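## Task

Using the blue gauge, draw a single line at least 20 cm long that tracks the board's curved edge at the gauge's preset distance, leaving no other marks on the board. Afterwards set the gauge down at rest on the bench, away from the board and the bench dogs, so it stays there without the robot holding it. Release it and move the grippers away.

## Robot and tools

Robot: two simulated arms, left_arm and right_arm, each with seven joints plus a two-finger gripper. Joint order everywhere (rows, results): waist, shoulder, upper arm roll, elbow, forearm roll, wrist pitch, wrist roll. Stated ranges (rad): waist -6.283..6.283, shoulder -2.059..2.094, upper arm roll -6.283..6.283, elbow -0.192..3.927, forearm roll -6.283..6.283, wrist pitch -1.693..3.142, wrist roll -6.283..6.283. True ends may sit up to 0.010 rad either way.

Frame: one shared world frame. Origin on the table top midway between the arms, +z up, +x out over the table, left_arm on the +y side. The arm names do not indicate image sides. The gripper's fingers point along its own +z and open/close along its y. end_effector_position is the point between the pads when closed, roughly 2 cm short of the fingertips; closing pushes the tips about 10 mm further along +z. Printed hand positions can be off, more so at long reach.

Row format (shared by execute_actions and move): one flat list of 16 numbers, each in [-1, 1], covering both arms even if one stays still: left_arm's 7 joint values then its opening, then right_arm's 7 joint values then its opening. Joint values are scaled offsets: 1.0 equals 2.036 rad. Opening is absolute, not an offset: +1 fully open, -1 closed.

execute_actions(actions): a list of actions; each action is a table of up to 15 rows, one row per 1/30 s step; if fewer than 15 rows, the last row is held for the remaining steps. Each row's joint values are offsets from the joint angles at the start of that action (not from the prior row); for the first action in a call, that means the angles last reported. An action asking any joint to go more than 0.010 rad beyond its range is rejected for both arms; if the first action fails this or any action is malformed, nothing in the call runs. A joint pushed to its true end stops there and the result may say "joint sent to its limit". An empty list just returns the current state and images.

move(target, speed, blocking): target is one 16-number row; its joint values are offsets from the Joint positions in the most recent result that showed them. All joints travel together, finishing at the same fraction, so grippers follow curves; duration 0.5 to 10 s (cut off at 10 s). speed is in rad/s for the joint with the longest travel, 0.01 to 2, default 0.5. Finger openings are applied immediately. The move does not avoid obstacles or the other arm. The result adds a "move:" line: ending (done, off_target, moving, held, fault), limits=held or limits=none, and each arm's joint farthest from target. blocking=false returns after 0.5 s while motion continues; use wait(0) to check, and call wait or stop before sending new rows or moves.

wait(seconds): 0 to 10, holds last commands; returns early if a running move ends. stop(): brakes a running move; needs stopping room; fingers keep moving. zoom_image(camera, region): camera is cam_low, cam_left_wrist or cam_right_wrist; region [x0, y0, x1, y1] in that camera's pixels (all are 504x504), at most 504x504. finished_scene(scene): ends the given scene, irreversible; only call once the result is achieved and stable.

Motion limits: joint targets move at most 3.14 rad/s, ramping up over 0.16 s; each step a target stays within 0.623 rad of the measured angle, and targets that would shift the gripper over 70 mm from where it is get scaled back. A large displacement may need several actions; finish leftovers explicitly. "joint command not followed" means a clearance check altered targets.

Result lines: per-arm gripper position (m) and quaternion wxyz, linear and angular velocity; Joint positions and Joint velocities per arm (rad, rad/s) with the finger pad gap last (m; 0.084 open); Joint targets (angles being driven toward now); grip_measured (opening on the command scale); joint torques (offset and noisy, nonzero in free air). Warnings: MOTOR HOT from 65 °C, OVER-TEMPERATURE FAULT at 80 °C (arm brakes until cooled).

Gripping: to keep hold of the gauge, command an opening well under grip_measured; lower squeezes harder (about 24 N per pad max). Avoid very fast closes. Sending grip_measured back still applies some pressure on parts up to ~6 cm wide.

Marking: hold the gauge so its fence rides against the curved edge and its marker touches the face, then trace at least 20 cm along the curve with gentle, light contact. Don't touch the marker to the board elsewhere. Then set the gauge down on the bench away from the board and bench dogs, open, and withdraw.

Avoid: pushing things off the table; dropping, slamming or knocking objects; pressing hard into the board (target far past contact or fast moves press harder); arms colliding or pressing each other. If contact torque hits a joint's load limit (waist and shoulder 46.5, upper arm roll, elbow and forearm roll 27.9, wrist pitch and wrist roll 18.6 N m, held weight included), the arm backs off, freezes 10 s and drops the rest of the call. Loose objects may occasionally be nudged by outside pushes; check the final state before ending.

Cameras: cam_low is fixed, overlooking the table; cam_left_wrist and cam_right_wrist ride on the hands. Calibration (K, distortion, T_world_to_cam) is provided and may be slightly off.

Each tool is called after ">>>" as name(argument=value, ...) on one line, values as JSON.

## Session

>>> execute_actions(actions=[])

Scene clock: 0.00 s.
left_arm: end_effector_position=(+0.7845, +0.3884, +0.1173) grip_measured=+1.00 end_effector_quat_wxyz=(+0.137, -0.115, +0.982, -0.052) end_effector_velocity=(+0.000, -0.000, +0.000) end_effector_angular_velocity=(-0.000, -0.001, +0.000) | right_arm: end_effector_position=(-0.0255, -0.5559, +0.2462) grip_measured=+1.00 end_effector_quat_wxyz=(+0.014, +0.500, +0.866, +0.008) end_effector_velocity=(+0.000, +0.000, +0.000) end_effector_angular_velocity=(-0.000, -0.001, +0.001)
Joint names: [waist, shoulder, upper arm roll, elbow, forearm roll, wrist pitch, wrist roll]
Joint positions: left_arm=[ 0.108  1.025 -0.405  2.209  0.301  0.954  2.871  0.084] | right_arm=[-1.915 -0.847  0.387  0.542  0.325  1.37   2.315  0.084]
Joint velocities: left_arm=[ 0.    -0.001 -0.    -0.    -0.    -0.001 -0.    -0.   ] | right_arm=[ 0.001 -0.001  0.    -0.     0.001  0.001 -0.    -0.   ]
Joint torques (N m, as the arm reports them, + toward a larger angle): no reading
Joint targets: left_arm=[0.108 1.025 -0.405 2.209 0.301 0.954 2.871] | right_arm=[-1.915 -0.847 0.387 0.542 0.325 1.370 2.315]

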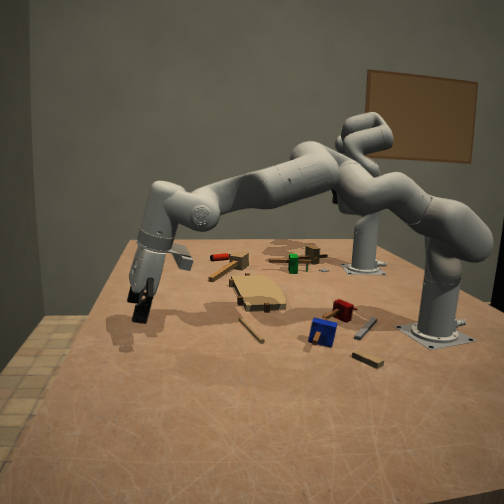

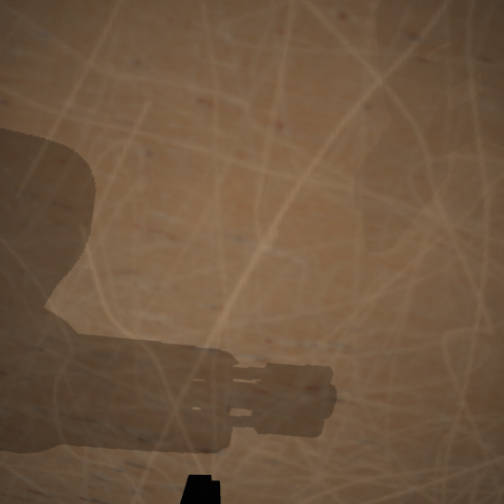

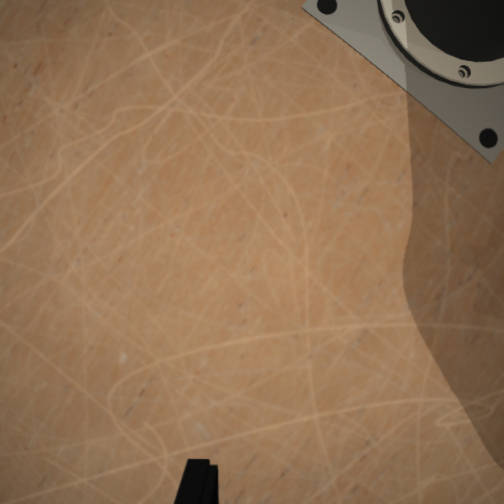

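>>> zoom_image(camera="cam_low", region=[200, 230, 400, 380])

>>> zoom_image(camera="cam_low", region=[290, 290, 370, 360])

>>> zoom_image(camera="cam_low", region=[205, 245, 305, 320])

Region (200, 230, 400, 380) of cam_low's 504x504 image, scaled by 2.520, with more detail than that image has; it fills the top 378 rows of this view, and the rest is white.

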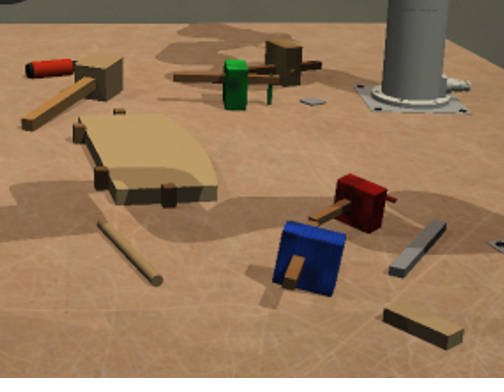

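Region (290, 290, 370, 360) of cam_low's 504x504 image, scaled by 6.300, with more detail than that image has; it fills the top 441 rows of this view, and the rest is white.

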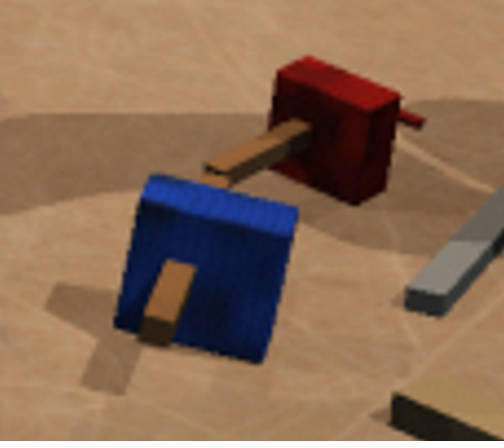

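Region (205, 245, 305, 320) of cam_low's 504x504 image, scaled by 5.040, with more detail than that image has; it fills the top 378 rows of this view, and the rest is white.

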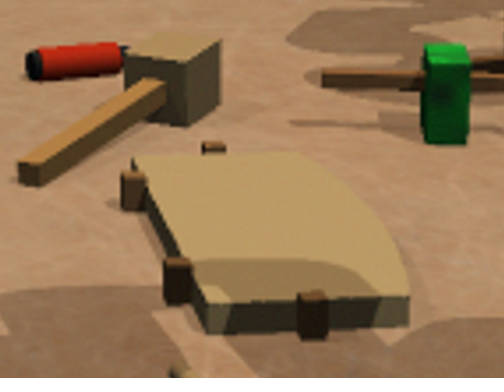

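>>> move(target=[-0.053,-0.602,0.199,-0.528,-0.148,0.187,0.133,1,0,0,0,0,0,0,0,1], speed=1.0)

Scene clock: 26.50 s.
left_arm: end_effector_position=(+0.4357, +0.4185, +0.3082) grip_measured=+1.00 end_effector_quat_wxyz=(-0.000, -0.083, +0.997, -0.000) end_effector_velocity=(-0.001, +0.000, +0.001) end_effector_angular_velocity=(-0.000, -0.001, -0.000) | right_arm: end_effector_position=(-0.0255, -0.5559, +0.2462) grip_measured=+1.00 end_effector_quat_wxyz=(+0.014, +0.500, +0.866, +0.008) end_effector_velocity=(-0.000, -0.000, +0.000) end_effector_angular_velocity=(-0.001, +0.000, -0.002)
Joint names: [waist, shoulder, upper arm roll, elbow, forearm roll, wrist pitch, wrist roll]
Joint positions: left_arm=[ 0.    -0.2    0.     1.134 -0.     1.335  3.141  0.084] | right_arm=[-1.915 -0.847  0.387  0.542  0.325  1.37   2.315  0.084]
Joint velocities: left_arm=[ 0.    -0.003  0.001 -0.001  0.     0.001  0.001  0.   ] | right_arm=[-0.001 -0.    -0.     0.     0.    -0.001  0.    -0.   ]
Joint torques (N m, as the arm reports them, + toward a larger angle): left_arm=[ -0.25 -11.65   0.62  16.13   0.89  -1.69  -0.07] | right_arm=[ 2.47 -2.11 -4.43 17.68  0.22 -1.87 -0.24]
Joint targets: left_arm=[0.000 -0.201 0.000 1.134 -0.000 1.335 3.141] | right_arm=[-1.915 -0.847 0.387 0.542 0.325 1.370 2.315]
move: done; limits=none; left_arm: farthest joint: the wrist roll, 0.001 radians from its target (0.271 radians at the start); right_arm: farthest joint: the waist, 0.000 radians from its target (0.000 radians at the start)
camera_calibration (this result's frames):
cam_left_wrist: T_world_to_cam=[[-0.156238, 0.987637, -0.0127537, -0.308606], [0.987417, 0.156497, 0.0227332, -0.437666], [0.024448, -0.00904145, -0.99966, 0.428781], [0, 0, 0, 1]] pos_world=[0.37346, 0.377161, 0.434649]
cam_right_wrist: T_world_to_cam=[[0.867382, 0.497082, 0.0236143, 0.330027], [0.496874, -0.867703, 0.0143923, -0.406687], [0.0276443, -0.000750271, -0.999618, 0.376765], [0, 0, 0, 1]] pos_world=[-0.0946028, -0.516652, 0.374681]

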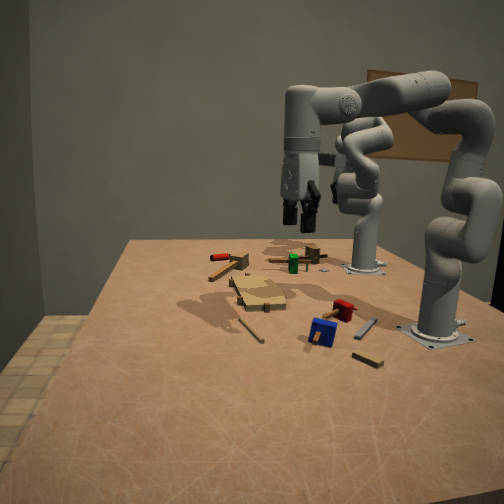

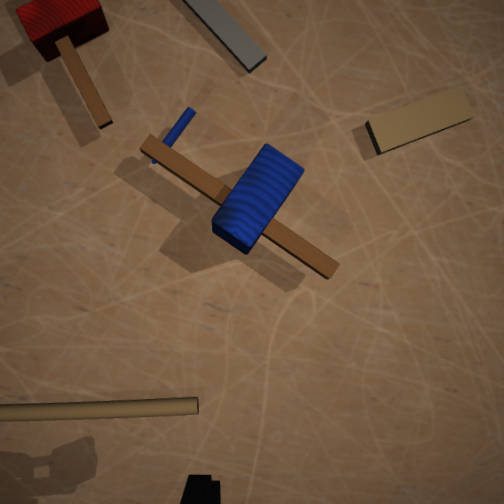

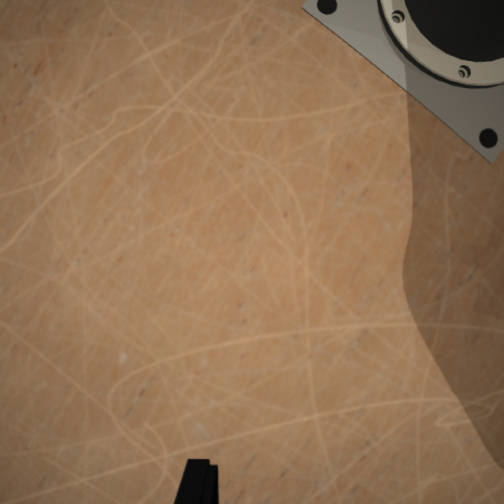

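>>> move(target=[-0.0356,-0.0856,0,-0.3551,0,-0.270,0.267,0.5,0,0,0,0,0,0,0,1], speed=1.0)

Scene clock: 63.53 s.
left_arm: end_effector_position=(+0.3351, +0.3785, +0.1204) grip_measured=+0.49 end_effector_quat_wxyz=(+0.000, +0.222, +0.975, -0.000) end_effector_velocity=(-0.001, +0.000, -0.001) end_effector_angular_velocity=(-0.000, +0.003, +0.000) | right_arm: end_effector_position=(-0.0255, -0.5559, +0.2462) grip_measured=+1.00 end_effector_quat_wxyz=(+0.014, +0.500, +0.866, +0.008) end_effector_velocity=(+0.000, -0.000, -0.000) end_effector_angular_velocity=(-0.000, -0.000, +0.000)
Joint names: [waist, shoulder, upper arm roll, elbow, forearm roll, wrist pitch, wrist roll]
Joint positions: left_arm=[-0.072 -0.375  0.     0.412 -0.     0.785  3.685  0.065] | right_arm=[-1.915 -0.847  0.387  0.542  0.325  1.37   2.315  0.084]
Joint velocities: left_arm=[ 0.    -0.     0.001 -0.003  0.    -0.     0.001 -0.   ] | right_arm=[ 0.001  0.     0.    -0.001  0.    -0.001  0.     0.   ]
Joint torques (N m, as the arm reports them, + toward a larger angle): left_arm=[ 0.13 -7.2   0.8  14.55  0.88 -1.68 -0.14] | right_arm=[ 2.55 -2.   -4.44 17.75  0.13 -1.9  -0.19]
Joint targets: left_arm=[-0.072 -0.375 0.000 0.411 -0.000 0.785 3.685] | right_arm=[-1.915 -0.847 0.387 0.542 0.325 1.370 2.315]
move: done; limits=none; left_arm: farthest joint: the elbow, 0.001 radians from its target (0.723 radians at the start); right_arm: farthest joint: the waist, 0.000 radians from its target (0.000 radians at the start)
camera_calibration (this result's frames):
cam_left_wrist: T_world_to_cam=[[0.442814, 0.896531, -0.0121726, -0.453514], [0.896465, -0.442452, 0.0242314, -0.0707292], [0.0163384, -0.0216423, -0.999632, 0.250564], [0, 0, 0, 1]] pos_world=[0.260135, 0.380717, 0.246665]
cam_right_wrist: T_world_to_cam=[[0.867382, 0.497082, 0.0236144, 0.330027], [0.496874, -0.867703, 0.0143921, -0.406687], [0.0276443, -0.000750061, -0.999618, 0.376765], [0, 0, 0, 1]] pos_world=[-0.0946028, -0.516652, 0.374681]

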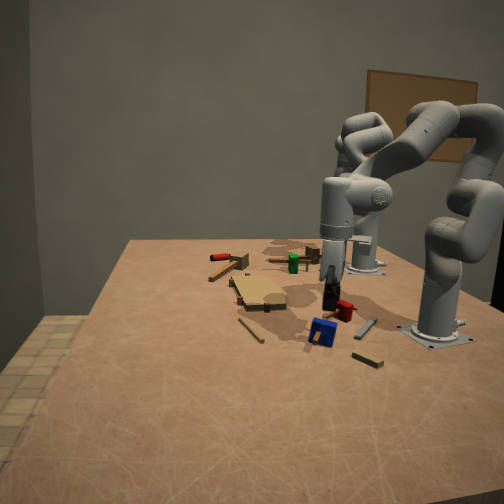

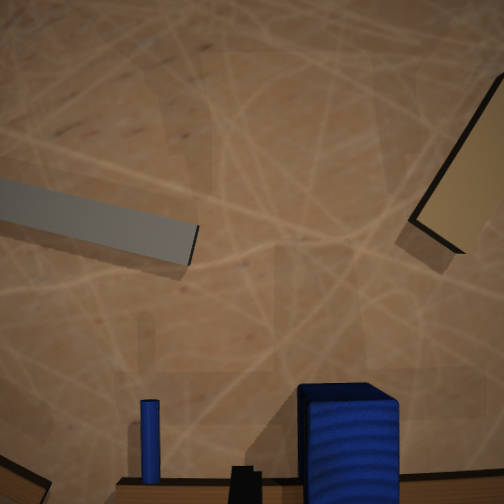

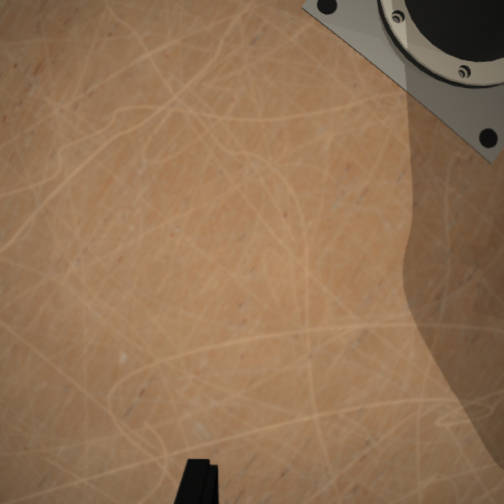

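>>> move(target=[0,0.1145,0,-0.0345,0,-0.149,0,0.5,0,0,0,0,0,0,0,1], speed=0.4)

>>> execute_actions(actions=[[[0,0,0,0,0,0,0,-0.2,0,0,0,0,0,0,0,1]],[[0,0,0,0,0,0,0,-0.8,0,0,0,0,0,0,0,1]]])

Scene clock: 71.47 s.
left_arm: end_effector_position=(+0.3347, +0.3785, +0.0459) grip_measured=+0.49 end_effector_quat_wxyz=(+0.001, +0.222, +0.975, +0.000) end_effector_velocity=(-0.001, -0.000, -0.001) end_effector_angular_velocity=(-0.001, +0.002, +0.000) | right_arm: end_effector_position=(-0.0255, -0.5559, +0.2462) grip_measured=+1.00 end_effector_quat_wxyz=(+0.014, +0.500, +0.866, +0.008) end_effector_velocity=(+0.000, +0.000, -0.001) end_effector_angular_velocity=(+0.003, -0.001, +0.001)
Joint names: [waist, shoulder, upper arm roll, elbow, forearm roll, wrist pitch, wrist roll]
Joint positions: left_arm=[-0.072 -0.142  0.     0.342 -0.     0.482  3.685  0.065] | right_arm=[-1.915 -0.847  0.387  0.542  0.325  1.37   2.315  0.084]
Joint velocities: left_arm=[-0.     0.003 -0.001 -0.001 -0.002 -0.002  0.     0.   ] | right_arm=[ 0.001  0.002 -0.    -0.    -0.     0.001 -0.     0.   ]
Joint torques (N m, as the arm reports them, + toward a larger angle): left_arm=[-0.23 -9.01  0.73 11.76  0.8  -1.76 -0.37] | right_arm=[ 2.53 -2.18 -4.53 17.9   0.2  -1.91 -0.17]
Joint targets: left_arm=[-0.072 -0.141 0.000 0.342 -0.000 0.482 3.685] | right_arm=[-1.915 -0.847 0.387 0.542 0.325 1.370 2.315]
move: done; limits=none; left_arm: farthest joint: the wrist pitch, 0.001 radians from its target (0.304 radians at the start); right_arm: farthest joint: the waist, 0.000 radians from its target (0.000 radians at the start)
camera_calibration (this result's frames):
cam_left_wrist: T_world_to_cam=[[0.442747, 0.896569, -0.0117992, -0.454303], [0.89649, -0.442385, 0.0245022, -0.0686886], [0.0167481, -0.0214262, -0.99963, 0.175912], [0, 0, 0, 1]] pos_world=[0.259774, 0.380697, 0.17217]
cam_right_wrist: T_world_to_cam=[[0.867382, 0.497082, 0.0236144, 0.330027], [0.496874, -0.867703, 0.014392, -0.406687], [0.0276443, -0.000750002, -0.999618, 0.376765], [0, 0, 0, 1]] pos_world=[-0.0946028, -0.516652, 0.374681]

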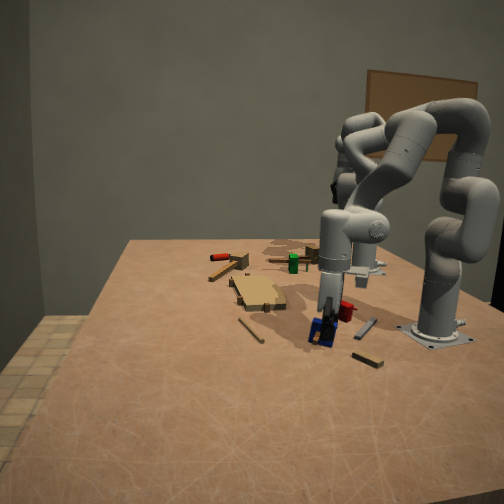

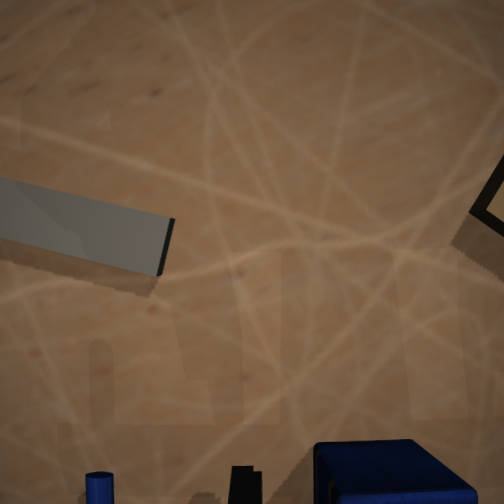

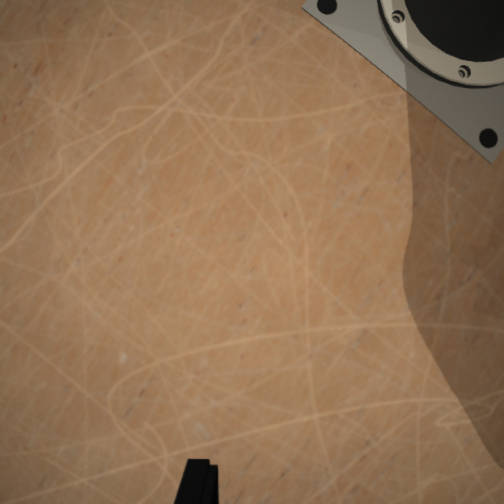

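Scene clock: 72.47 s.
left_arm: end_effector_position=(+0.3348, +0.3785, +0.0459) grip_measured=-0.33 end_effector_quat_wxyz=(+0.001, +0.222, +0.975, +0.000) end_effector_velocity=(-0.000, -0.000, -0.000) end_effector_angular_velocity=(-0.000, +0.001, -0.000) | right_arm: end_effector_position=(-0.0255, -0.5559, +0.2462) grip_measured=+1.00 end_effector_quat_wxyz=(+0.014, +0.500, +0.866, +0.008) end_effector_velocity=(-0.000, +0.001, -0.000) end_effector_angular_velocity=(+0.001, +0.000, -0.001)
Joint names: [waist, shoulder, upper arm roll, elbow, forearm roll, wrist pitch, wrist roll]
Joint positions: left_arm=[-0.072 -0.142  0.     0.342 -0.     0.482  3.685  0.03 ] | right_arm=[-1.915 -0.847  0.387  0.542  0.325  1.37   2.315  0.084]
Joint velocities: left_arm=[-0.001  0.     0.    -0.     0.     0.    -0.     0.   ] | right_arm=[-0.001 -0.001  0.    -0.001 -0.     0.001  0.     0.   ]
Joint torques (N m, as the arm reports them, + toward a larger angle): left_arm=[ 0.37 -8.94  0.71 11.76  0.79 -1.52 -0.14] | right_arm=[ 2.56 -2.31 -4.35 17.92  0.12 -1.86 -0.25]
Joint targets: left_arm=[-0.072 -0.142 0.000 0.342 -0.000 0.482 3.685] | right_arm=[-1.915 -0.847 0.387 0.542 0.325 1.370 2.315]
camera_calibration (this result's frames):
cam_left_wrist: T_world_to_cam=[[0.442778, 0.896554, -0.0117758, -0.454308], [0.896474, -0.442416, 0.024535, -0.0686896], [0.0167871, -0.0214203, -0.99963, 0.17591], [0, 0, 0, 1]] pos_world=[0.259783, 0.380691, 0.17218]
cam_right_wrist: T_world_to_cam=[[0.867382, 0.497082, 0.0236144, 0.330027], [0.496874, -0.867703, 0.0143922, -0.406687], [0.0276444, -0.000750129, -0.999618, 0.376765], [0, 0, 0, 1]] pos_world=[-0.0946029, -0.516652, 0.374681]

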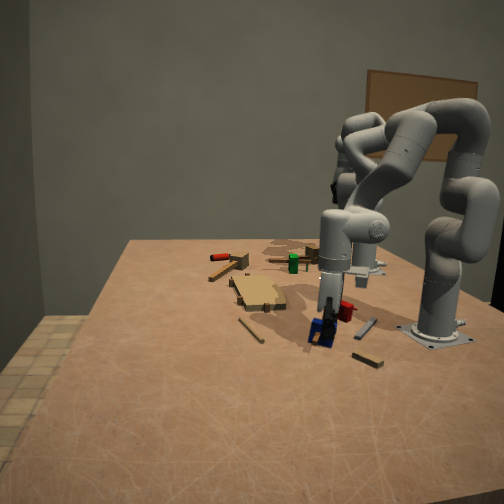

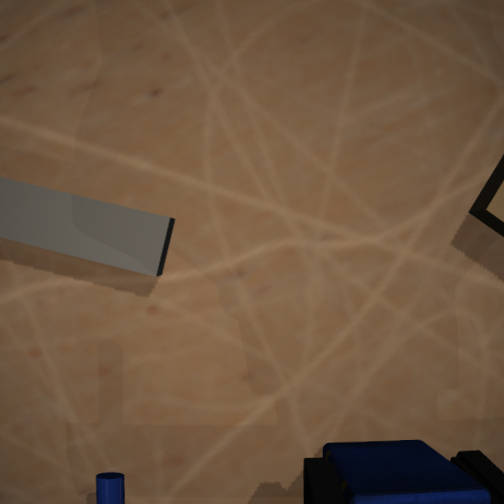

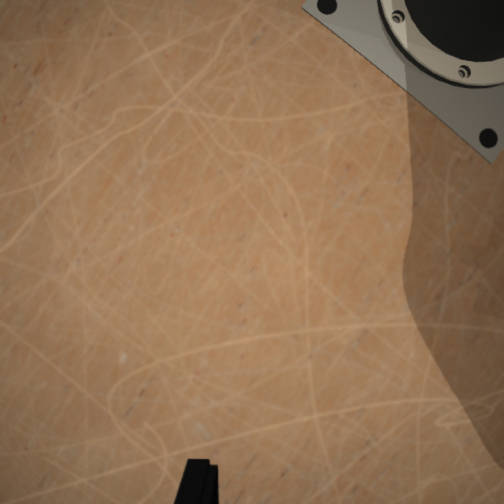

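>>> move(target=[0,-0.046,0,0.012,0,0.058,0,-0.8,0,0,0,0,0,0,0,1], speed=0.3)

>>> move(target=[0.0914,0.2254,0,0.269,0,0.0446,-0.267,-0.8,0,0,0,0,0,0,0,1], speed=0.6)

>>> move(target=[0,0.0306,0,-0.0062,0,-0.0368,0,-0.8,0,0,0,0,0,0,0,1], speed=0.1)

>>> zoom_image(camera="cam_low", region=[220, 290, 340, 400])

Scene clock: 80.73 s.
left_arm: end_effector_position=(+0.3367, +0.3787, +0.0741) grip_measured=-0.33 end_effector_quat_wxyz=(+0.001, +0.222, +0.975, +0.000) end_effector_velocity=(+0.001, -0.000, +0.001) end_effector_angular_velocity=(-0.000, -0.003, +0.000) | right_arm: end_effector_position=(-0.0255, -0.5559, +0.2462) grip_measured=+1.00 end_effector_quat_wxyz=(+0.014, +0.500, +0.866, +0.008) end_effector_velocity=(-0.000, -0.000, +0.000) end_effector_angular_velocity=(-0.000, -0.000, -0.000)
Joint names: [waist, shoulder, upper arm roll, elbow, forearm roll, wrist pitch, wrist roll]
Joint positions: left_arm=[-0.072 -0.235  0.     0.366 -0.     0.6    3.685  0.03 ] | right_arm=[-1.915 -0.847  0.387  0.542  0.325  1.37   2.315  0.084]
Joint velocities: left_arm=[-0.001 -0.003  0.     0.002 -0.001  0.002 -0.     0.   ] | right_arm=[-0.001  0.     0.     0.001 -0.     0.    -0.    -0.   ]
Joint torques (N m, as the arm reports them, + toward a larger angle): left_arm=[ 0.15 -8.58  0.6  13.22  1.03 -1.61  0.02] | right_arm=[ 2.65 -2.05 -4.43 17.85  0.17 -1.86 -0.16]
Joint targets: left_arm=[-0.072 -0.236 0.000 0.366 -0.000 0.600 3.685] | right_arm=[-1.915 -0.847 0.387 0.542 0.325 1.370 2.315]
move: done; limits=none; left_arm: farthest joint: the waist, 0.000 radians from its target (0.000 radians at the start); right_arm: farthest joint: the waist, 0.000 radians from its target (0.000 radians at the start)
camera_calibration (this result's frames):
cam_left_wrist: T_world_to_cam=[[0.442792, 0.896544, -0.0120222, -0.45495], [0.896473, -0.442432, 0.0242708, -0.0709928], [0.0164408, -0.0215245, -0.999633, 0.204257], [0, 0, 0, 1]] pos_world=[0.261733, 0.380869, 0.200436]
cam_right_wrist: T_world_to_cam=[[0.867382, 0.497082, 0.0236145, 0.330027], [0.496874, -0.867703, 0.014392, -0.406687], [0.0276444, -0.000749917, -0.999618, 0.376765], [0, 0, 0, 1]] pos_world=[-0.0946028, -0.516652, 0.374681]

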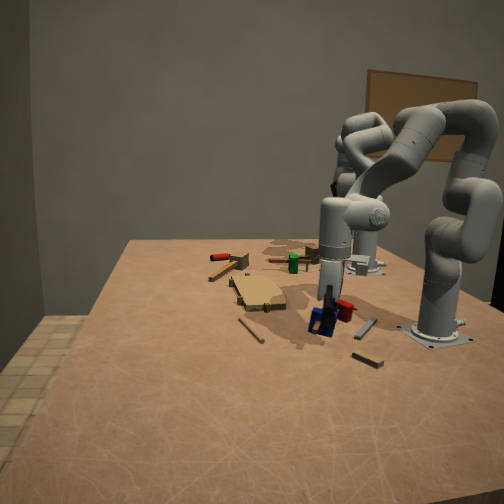

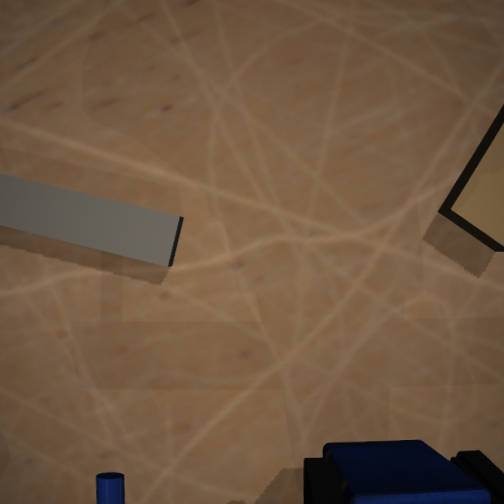

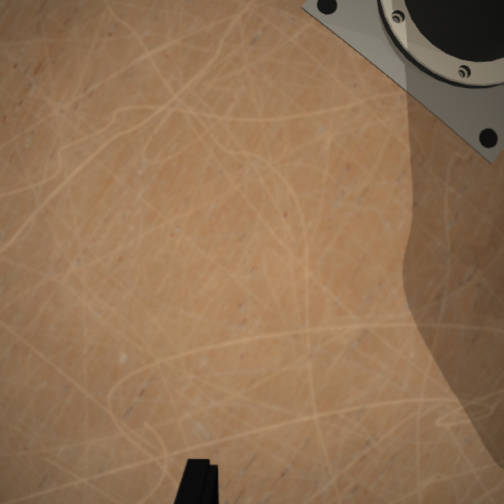

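Scene clock: 82.27 s.
left_arm: end_effector_position=(+0.4727, +0.4786, +0.0747) grip_measured=-0.33 end_effector_quat_wxyz=(-0.001, -0.140, +0.990, -0.000) end_effector_velocity=(+0.001, +0.002, +0.000) end_effector_angular_velocity=(+0.001, -0.001, +0.004) | right_arm: end_effector_position=(-0.0255, -0.5559, +0.2462) grip_measured=+1.00 end_effector_quat_wxyz=(+0.014, +0.500, +0.866, +0.008) end_effector_velocity=(-0.001, -0.000, +0.000) end_effector_angular_velocity=(-0.000, +0.000, -0.002)
Joint names: [waist, shoulder, upper arm roll, elbow, forearm roll, wrist pitch, wrist roll]
Joint positions: left_arm=[ 0.113  0.223  0.     0.913 -0.     0.691  3.141  0.03 ] | right_arm=[-1.915 -0.847  0.387  0.542  0.325  1.37   2.315  0.084]
Joint velocities: left_arm=[ 0.002  0.002  0.001  0.003  0.     0.    -0.001 -0.   ] | right_arm=[-0.002  0.     0.     0.     0.    -0.     0.    -0.   ]
Joint torques (N m, as the arm reports them, + toward a larger angle): left_arm=[ -0.02 -17.31   0.39  14.01   0.69  -1.7   -0.12] | right_arm=[ 2.5  -2.22 -4.47 17.87  0.08 -1.92 -0.13]
Joint targets: left_arm=[0.114 0.224 0.000 0.914 -0.000 0.691 3.141] | right_arm=[-1.915 -0.847 0.387 0.542 0.325 1.370 2.315]
move: done; limits=none; left_arm: farthest joint: the waist, 0.001 radians from its target (0.186 radians at the start); right_arm: farthest joint: the waist, 0.000 radians from its target (0.000 radians at the start)
camera_calibration (this result's frames):
cam_left_wrist: T_world_to_cam=[[-0.267027, 0.963608, -0.0125185, -0.301318], [0.963371, 0.26725, 0.0222295, -0.519878], [0.0247661, -0.00612407, -0.999675, 0.193438], [0, 0, 0, 1]] pos_world=[0.415584, 0.430475, 0.20116]
cam_right_wrist: T_world_to_cam=[[0.867382, 0.497082, 0.0236145, 0.330027], [0.496874, -0.867703, 0.0143921, -0.406687], [0.0276444, -0.000749976, -0.999618, 0.376765], [0, 0, 0, 1]] pos_world=[-0.0946029, -0.516652, 0.374681]

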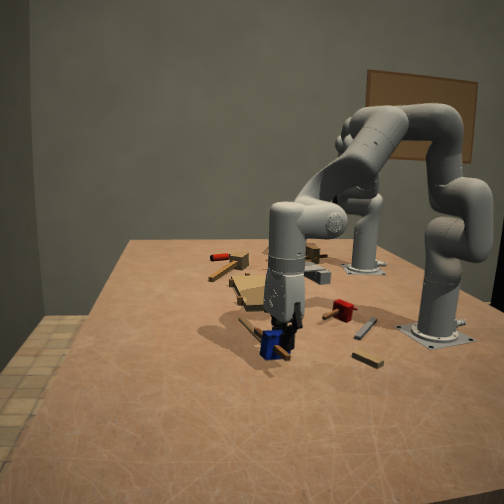

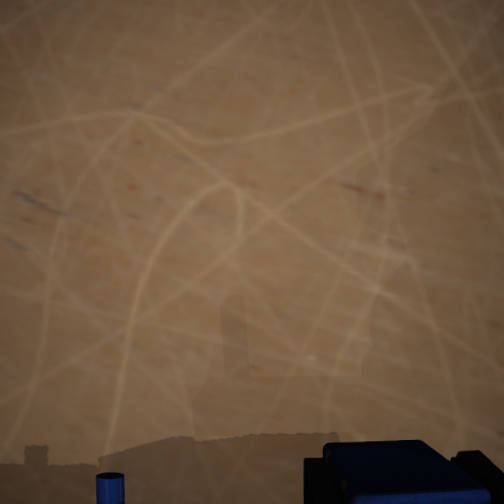

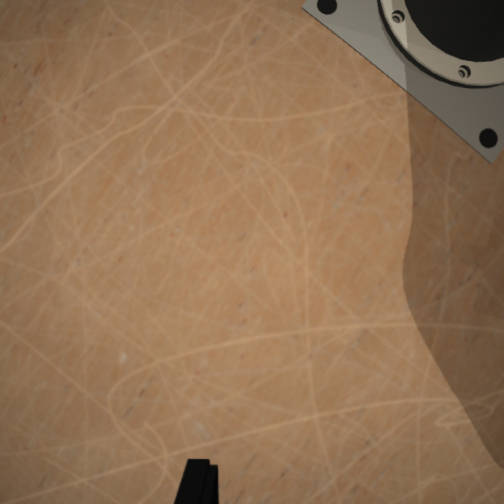

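Scene clock: 83.43 s.
left_arm: end_effector_position=(+0.4728, +0.4786, +0.0470) grip_measured=-0.33 end_effector_quat_wxyz=(-0.000, -0.140, +0.990, -0.000) end_effector_velocity=(-0.000, +0.000, -0.001) end_effector_angular_velocity=(-0.001, +0.000, +0.002) | right_arm: end_effector_position=(-0.0255, -0.5559, +0.2462) grip_measured=+1.00 end_effector_quat_wxyz=(+0.014, +0.500, +0.866, +0.008) end_effector_velocity=(+0.000, -0.000, +0.001) end_effector_angular_velocity=(-0.001, +0.001, +0.001)
Joint names: [waist, shoulder, upper arm roll, elbow, forearm roll, wrist pitch, wrist roll]
Joint positions: left_arm=[ 0.113  0.285  0.     0.901 -0.     0.616  3.141  0.03 ] | right_arm=[-1.915 -0.847  0.387  0.542  0.325  1.37   2.315  0.084]
Joint velocities: left_arm=[ 0.001  0.001 -0.    -0.001 -0.001 -0.002 -0.     0.   ] | right_arm=[ 0.     0.     0.     0.002 -0.    -0.    -0.     0.   ]
Joint torques (N m, as the arm reports them, + toward a larger angle): left_arm=[  0.07 -17.78   0.52  13.34   0.77  -1.74  -0.16] | right_arm=[ 2.53 -2.11 -4.37 17.85  0.25 -1.91 -0.13]
Joint targets: left_arm=[0.113 0.286 0.000 0.901 -0.000 0.616 3.141] | right_arm=[-1.915 -0.847 0.387 0.542 0.325 1.370 2.315]
move: done; limits=none; left_arm: farthest joint: the waist, 0.000 radians from its target (0.000 radians at the start); right_arm: farthest joint: the waist, 0.000 radians from its target (0.000 radians at the start)
camera_calibration (this result's frames):
cam_left_wrist: T_world_to_cam=[[-0.267032, 0.963607, -0.012481, -0.301672], [0.963361, 0.267256, 0.0225878, -0.519382], [0.0251014, -0.0059921, -0.999667, 0.165476], [0, 0, 0, 1]] pos_world=[0.415643, 0.430493, 0.173387]
cam_right_wrist: T_world_to_cam=[[0.867382, 0.497082, 0.0236145, 0.330027], [0.496874, -0.867703, 0.0143919, -0.406687], [0.0276443, -0.00074986, -0.999618, 0.376765], [0, 0, 0, 1]] pos_world=[-0.0946029, -0.516652, 0.374681]

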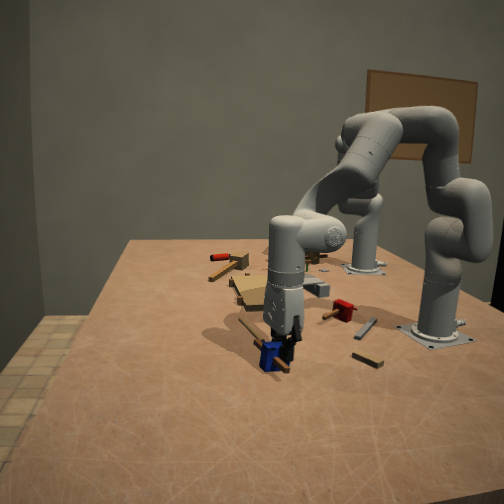

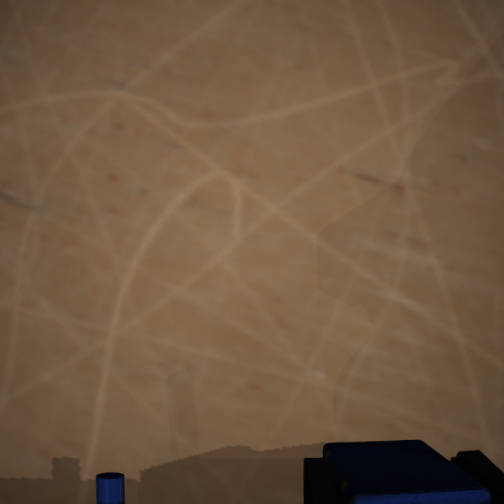

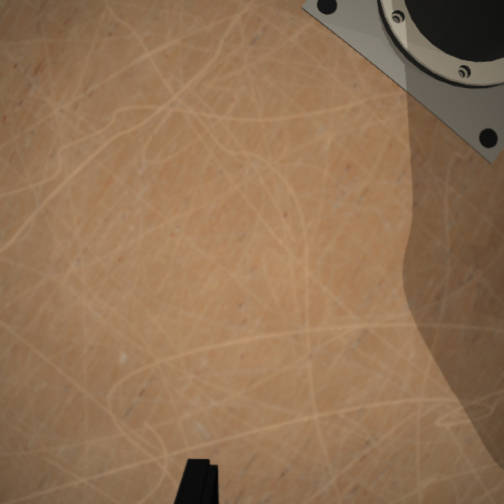

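Region (220, 290, 340, 400) of cam_low's 504x504 image, scaled by 4.200, with more detail than that image has; it fills the top 462 rows of this view, and the rest is white.

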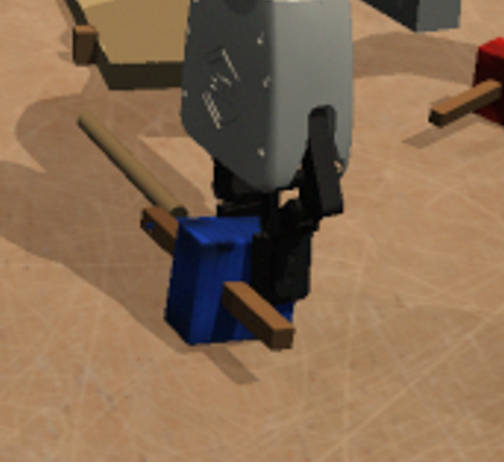

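>>> execute_actions(actions=[[[0,0,0,0,0,0,0,0.2,0,0,0,0,0,0,0,1]]])

>>> move(target=[0,-0.0918,0,0.0216,0,0.1134,0,0.2,0,0,0,0,0,0,0,1])

>>> move(target=[0,0.0422,0,-0.3555,0,-0.7834,0,0.2,0,0,0,0,0,0,0,1], speed=1.0)

Scene clock: 94.10 s.
left_arm: end_effector_position=(+0.4728, +0.4786, +0.0469) grip_measured=+0.19 end_effector_quat_wxyz=(-0.000, -0.140, +0.990, -0.000) end_effector_velocity=(+0.000, +0.000, +0.001) end_effector_angular_velocity=(-0.000, -0.001, +0.002) | right_arm: end_effector_position=(-0.0255, -0.5559, +0.2462) grip_measured=+1.00 end_effector_quat_wxyz=(+0.014, +0.500, +0.866, +0.008) end_effector_velocity=(-0.000, -0.000, +0.000) end_effector_angular_velocity=(-0.002, +0.001, -0.001)
Joint names: [waist, shoulder, upper arm roll, elbow, forearm roll, wrist pitch, wrist roll]
Joint positions: left_arm=[ 0.113  0.285  0.     0.901 -0.     0.616  3.141  0.052] | right_arm=[-1.915 -0.847  0.387  0.542  0.325  1.37   2.315  0.084]
Joint velocities: left_arm=[-0.    -0.001  0.001  0.    -0.001 -0.    -0.     0.001] | right_arm=[-0.    -0.001  0.    -0.001  0.    -0.001  0.     0.   ]
Joint torques (N m, as the arm reports them, + toward a larger angle): left_arm=[ -0.15 -17.54   0.22  12.93   0.84  -1.47   0.  ] | right_arm=[ 2.71 -2.07 -4.31 17.76  0.18 -1.91 -0.24]
Joint targets: left_arm=[0.113 0.285 0.000 0.901 -0.000 0.616 3.141] | right_arm=[-1.915 -0.847 0.387 0.542 0.325 1.370 2.315]
camera_calibration (this result's frames):
cam_left_wrist: T_world_to_cam=[[-0.267038, 0.963605, -0.0124816, -0.301671], [0.963363, 0.267261, 0.0224165, -0.519319], [0.0249365, -0.00603824, -0.999671, 0.165515], [0, 0, 0, 1]] pos_world=[0.415608, 0.430485, 0.173337]
cam_right_wrist: T_world_to_cam=[[0.867382, 0.497082, 0.0236145, 0.330027], [0.496874, -0.867703, 0.0143917, -0.406687], [0.0276442, -0.000749675, -0.999618, 0.376765], [0, 0, 0, 1]] pos_world=[-0.094603, -0.516652, 0.374681]

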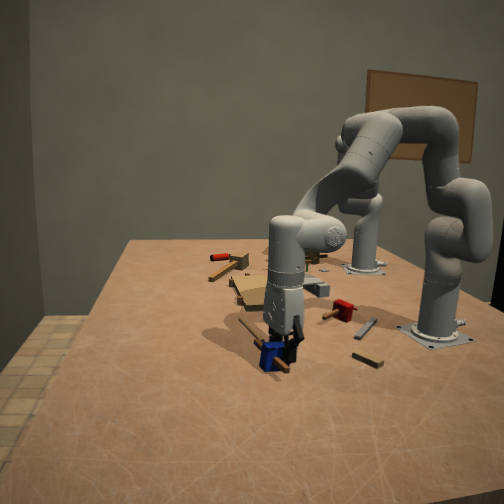

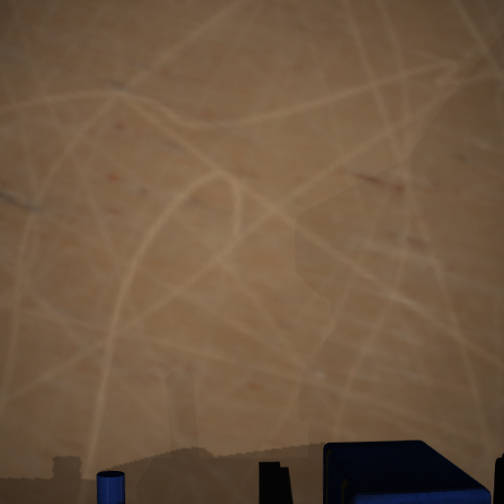

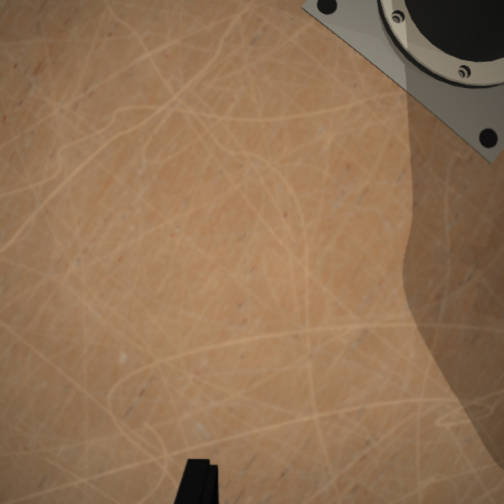

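Scene clock: 95.13 s.
left_arm: end_effector_position=(+0.4678, +0.4772, +0.1325) grip_measured=+0.19 end_effector_quat_wxyz=(-0.001, -0.140, +0.990, -0.000) end_effector_velocity=(+0.002, -0.000, +0.003) end_effector_angular_velocity=(+0.002, -0.006, -0.002) | right_arm: end_effector_position=(-0.0255, -0.5559, +0.2462) grip_measured=+1.00 end_effector_quat_wxyz=(+0.014, +0.500, +0.866, +0.008) end_effector_velocity=(-0.000, -0.000, +0.000) end_effector_angular_velocity=(-0.001, +0.001, +0.001)
Joint names: [waist, shoulder, upper arm roll, elbow, forearm roll, wrist pitch, wrist roll]
Joint positions: left_arm=[ 0.113  0.099  0.     0.944 -0.     0.847  3.141  0.052] | right_arm=[-1.915 -0.847  0.387  0.542  0.325  1.37   2.315  0.084]
Joint velocities: left_arm=[-0.    -0.005 -0.001  0.002 -0.     0.001  0.     0.   ] | right_arm=[ 0.    -0.001  0.     0.    -0.001 -0.    -0.    -0.   ]
Joint torques (N m, as the arm reports them, + toward a larger angle): left_arm=[ -0.31 -15.98   0.38  14.68   1.05  -1.62  -0.28] | right_arm=[ 2.55 -2.04 -4.39 17.85  0.13 -1.89 -0.16]
Joint targets: left_arm=[0.113 0.098 0.000 0.945 -0.000 0.847 3.141] | right_arm=[-1.915 -0.847 0.387 0.542 0.325 1.370 2.315]
move: done; limits=none; left_arm: farthest joint: the shoulder, 0.001 radians from its target (0.187 radians at the start); right_arm: farthest joint: the waist, 0.000 radians from its target (0.000 radians at the start)
camera_calibration (this result's frames):
cam_left_wrist: T_world_to_cam=[[-0.267, 0.963614, -0.0125916, -0.300537], [0.963391, 0.267221, 0.0216787, -0.515994], [0.0242546, -0.00634242, -0.999686, 0.251671], [0, 0, 0, 1]] pos_world=[0.410756, 0.429082, 0.258993]
cam_right_wrist: T_world_to_cam=[[0.867382, 0.497082, 0.0236145, 0.330027], [0.496874, -0.867703, 0.0143919, -0.406687], [0.0276443, -0.000749807, -0.999618, 0.376765], [0, 0, 0, 1]] pos_world=[-0.094603, -0.516652, 0.374681]

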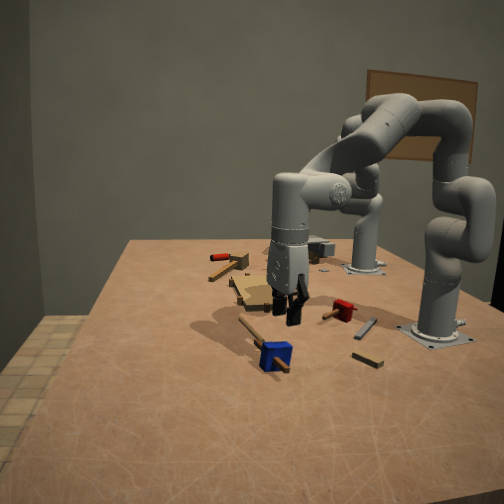

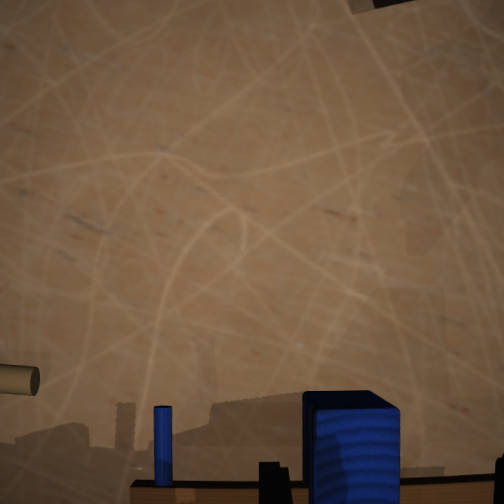

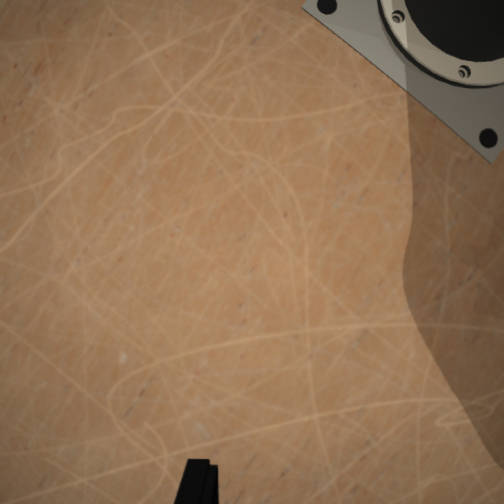

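Scene clock: 97.43 s.
left_arm: end_effector_position=(+0.4314, +0.4669, +0.0814) grip_measured=+0.19 end_effector_quat_wxyz=(+0.378, -0.129, +0.915, +0.053) end_effector_velocity=(-0.001, -0.000, -0.001) end_effector_angular_velocity=(+0.000, +0.001, -0.001) | right_arm: end_effector_position=(-0.0255, -0.5559, +0.2462) grip_measured=+1.00 end_effector_quat_wxyz=(+0.014, +0.500, +0.866, +0.008) end_effector_velocity=(+0.001, +0.000, -0.000) end_effector_angular_velocity=(+0.000, +0.000, +0.003)
Joint names: [waist, shoulder, upper arm roll, elbow, forearm roll, wrist pitch, wrist roll]
Joint positions: left_arm=[ 0.113  0.185  0.     0.221 -0.    -0.748  3.141  0.052] | right_arm=[-1.915 -0.847  0.387  0.542  0.325  1.37   2.315  0.084]
Joint velocities: left_arm=[-0.     0.    -0.    -0.002 -0.    -0.002  0.001  0.   ] | right_arm=[ 0.002 -0.001 -0.    -0.001 -0.     0.001 -0.     0.   ]
Joint torques (N m, as the arm reports them, + toward a larger angle): left_arm=[ -0.09 -11.13   0.59   7.55   0.81  -2.58  -0.05] | right_arm=[ 2.41 -2.1  -4.44 17.89  0.16 -1.95 -0.18]
Joint targets: left_arm=[0.113 0.185 0.000 0.221 -0.000 -0.748 3.141] | right_arm=[-1.915 -0.847 0.387 0.542 0.325 1.370 2.315]
move: done; limits=none; left_arm: farthest joint: the elbow, 0.001 radians from its target (0.724 radians at the start); right_arm: farthest joint: the waist, 0.000 radians from its target (0.000 radians at the start)
camera_calibration (this result's frames):
cam_left_wrist: T_world_to_cam=[[-0.261569, 0.965183, -0.00165831, -0.30494], [0.667308, 0.182084, 0.722181, -0.366592], [0.697339, 0.187794, -0.691702, -0.204689], [0, 0, 0, 1]] pos_world=[0.307604, 0.399513, 0.122657]
cam_right_wrist: T_world_to_cam=[[0.867382, 0.497082, 0.0236144, 0.330027], [0.496874, -0.867703, 0.0143918, -0.406687], [0.0276442, -0.000749841, -0.999618, 0.376765], [0, 0, 0, 1]] pos_world=[-0.0946029, -0.516652, 0.374681]

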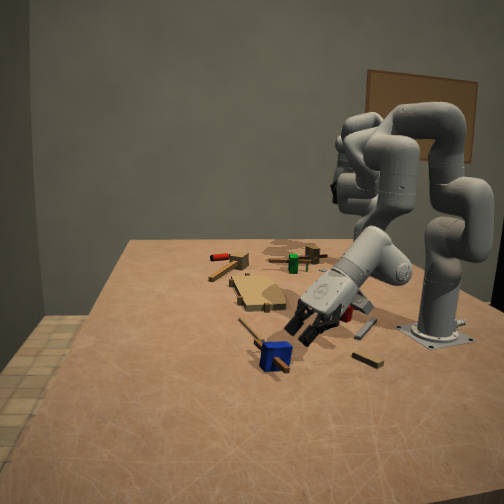

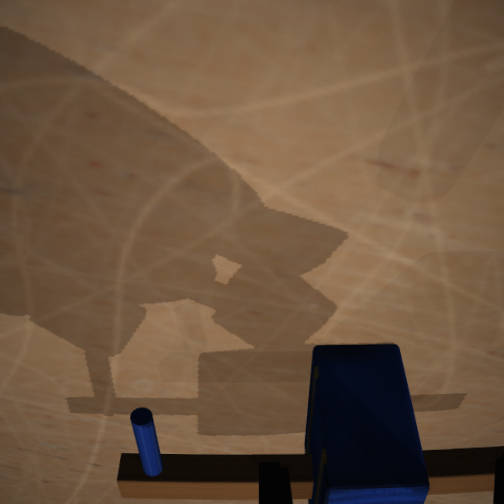

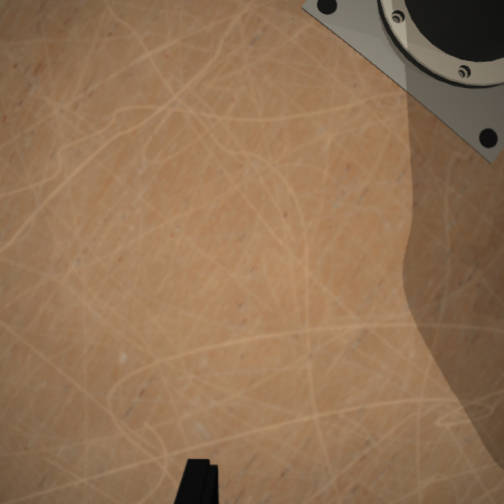

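>>> move(target=[0,0.1075,0,0.0748,0,-0.0334,0,0.2,0,0,0,0,0,0,0,1], speed=0.3)

>>> zoom_image(camera="cam_low", region=[230, 300, 340, 400])

Scene clock: 106.97 s.
left_arm: end_effector_position=(+0.4653, +0.4766, +0.0471) grip_measured=+0.19 end_effector_quat_wxyz=(+0.379, -0.129, +0.915, +0.053) end_effector_velocity=(+0.000, -0.000, -0.001) end_effector_angular_velocity=(+0.000, +0.000, -0.000) | right_arm: end_effector_position=(-0.0255, -0.5559, +0.2462) grip_measured=+1.00 end_effector_quat_wxyz=(+0.014, +0.500, +0.866, +0.008) end_effector_velocity=(+0.000, -0.000, +0.000) end_effector_angular_velocity=(-0.001, +0.001, +0.001)
Joint names: [waist, shoulder, upper arm roll, elbow, forearm roll, wrist pitch, wrist roll]
Joint positions: left_arm=[ 0.113  0.403  0.     0.373 -0.    -0.816  3.141  0.052] | right_arm=[-1.915 -0.847  0.387  0.542  0.325  1.37   2.315  0.084]
Joint velocities: left_arm=[-0.001  0.003 -0.     0.002 -0.001 -0.001  0.001 -0.   ] | right_arm=[ 0.    -0.    -0.     0.001 -0.     0.     0.     0.   ]
Joint torques (N m, as the arm reports them, + toward a larger angle): left_arm=[  0.05 -14.31   0.21   6.3    0.99  -2.67  -0.18] | right_arm=[ 2.61 -2.02 -4.24 17.83  0.27 -1.96 -0.24]
Joint targets: left_arm=[0.113 0.404 0.000 0.373 -0.000 -0.816 3.141] | right_arm=[-1.915 -0.847 0.387 0.542 0.325 1.370 2.315]
move: done; limits=none; left_arm: farthest joint: the shoulder, 0.001 radians from its target (0.219 radians at the start); right_arm: farthest joint: the waist, 0.000 radians from its target (0.000 radians at the start)
camera_calibration (this result's frames):
cam_left_wrist: T_world_to_cam=[[-0.261544, 0.96519, -0.0015757, -0.305555], [0.666222, 0.181712, 0.723277, -0.365594], [0.698386, 0.188119, -0.690557, -0.254591], [0, 0, 0, 1]] pos_world=[0.341454, 0.409245, 0.0881347]
cam_right_wrist: T_world_to_cam=[[0.867382, 0.497082, 0.0236143, 0.330027], [0.496874, -0.867703, 0.0143918, -0.406687], [0.0276441, -0.000749867, -0.999618, 0.376765], [0, 0, 0, 1]] pos_world=[-0.0946029, -0.516652, 0.374681]

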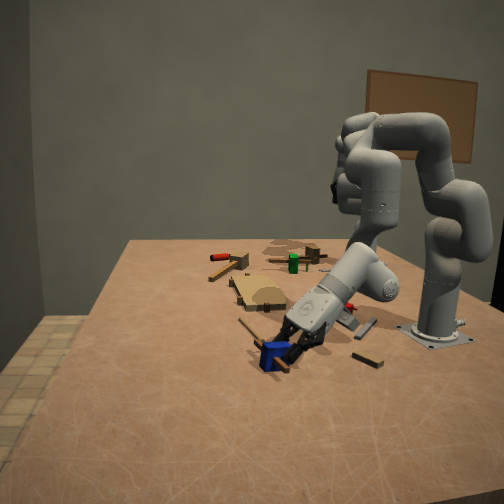

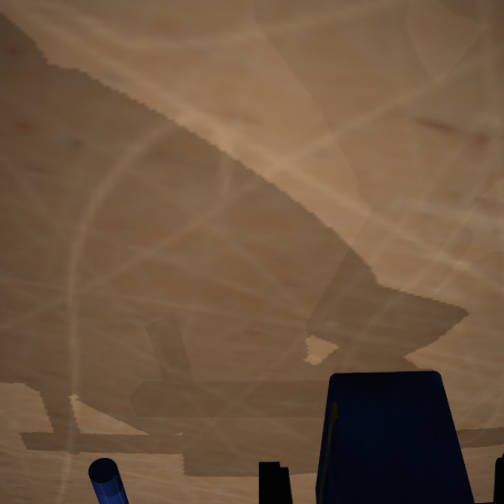

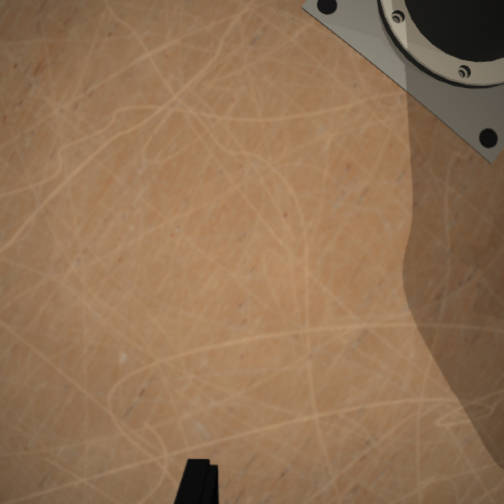

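Region (230, 300, 340, 400) of cam_low's 504x504 image, scaled by 4.582, with more detail than that image has; it fills the top 458 rows of this view, and the rest is white.

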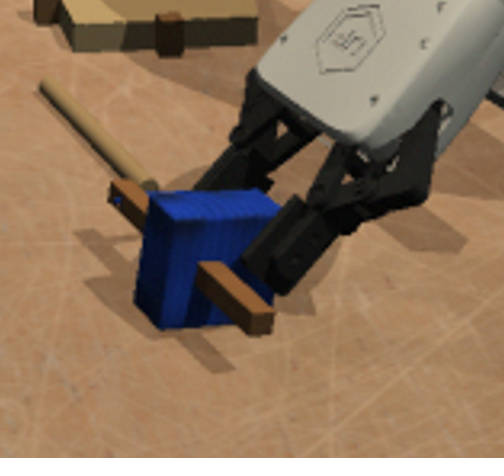

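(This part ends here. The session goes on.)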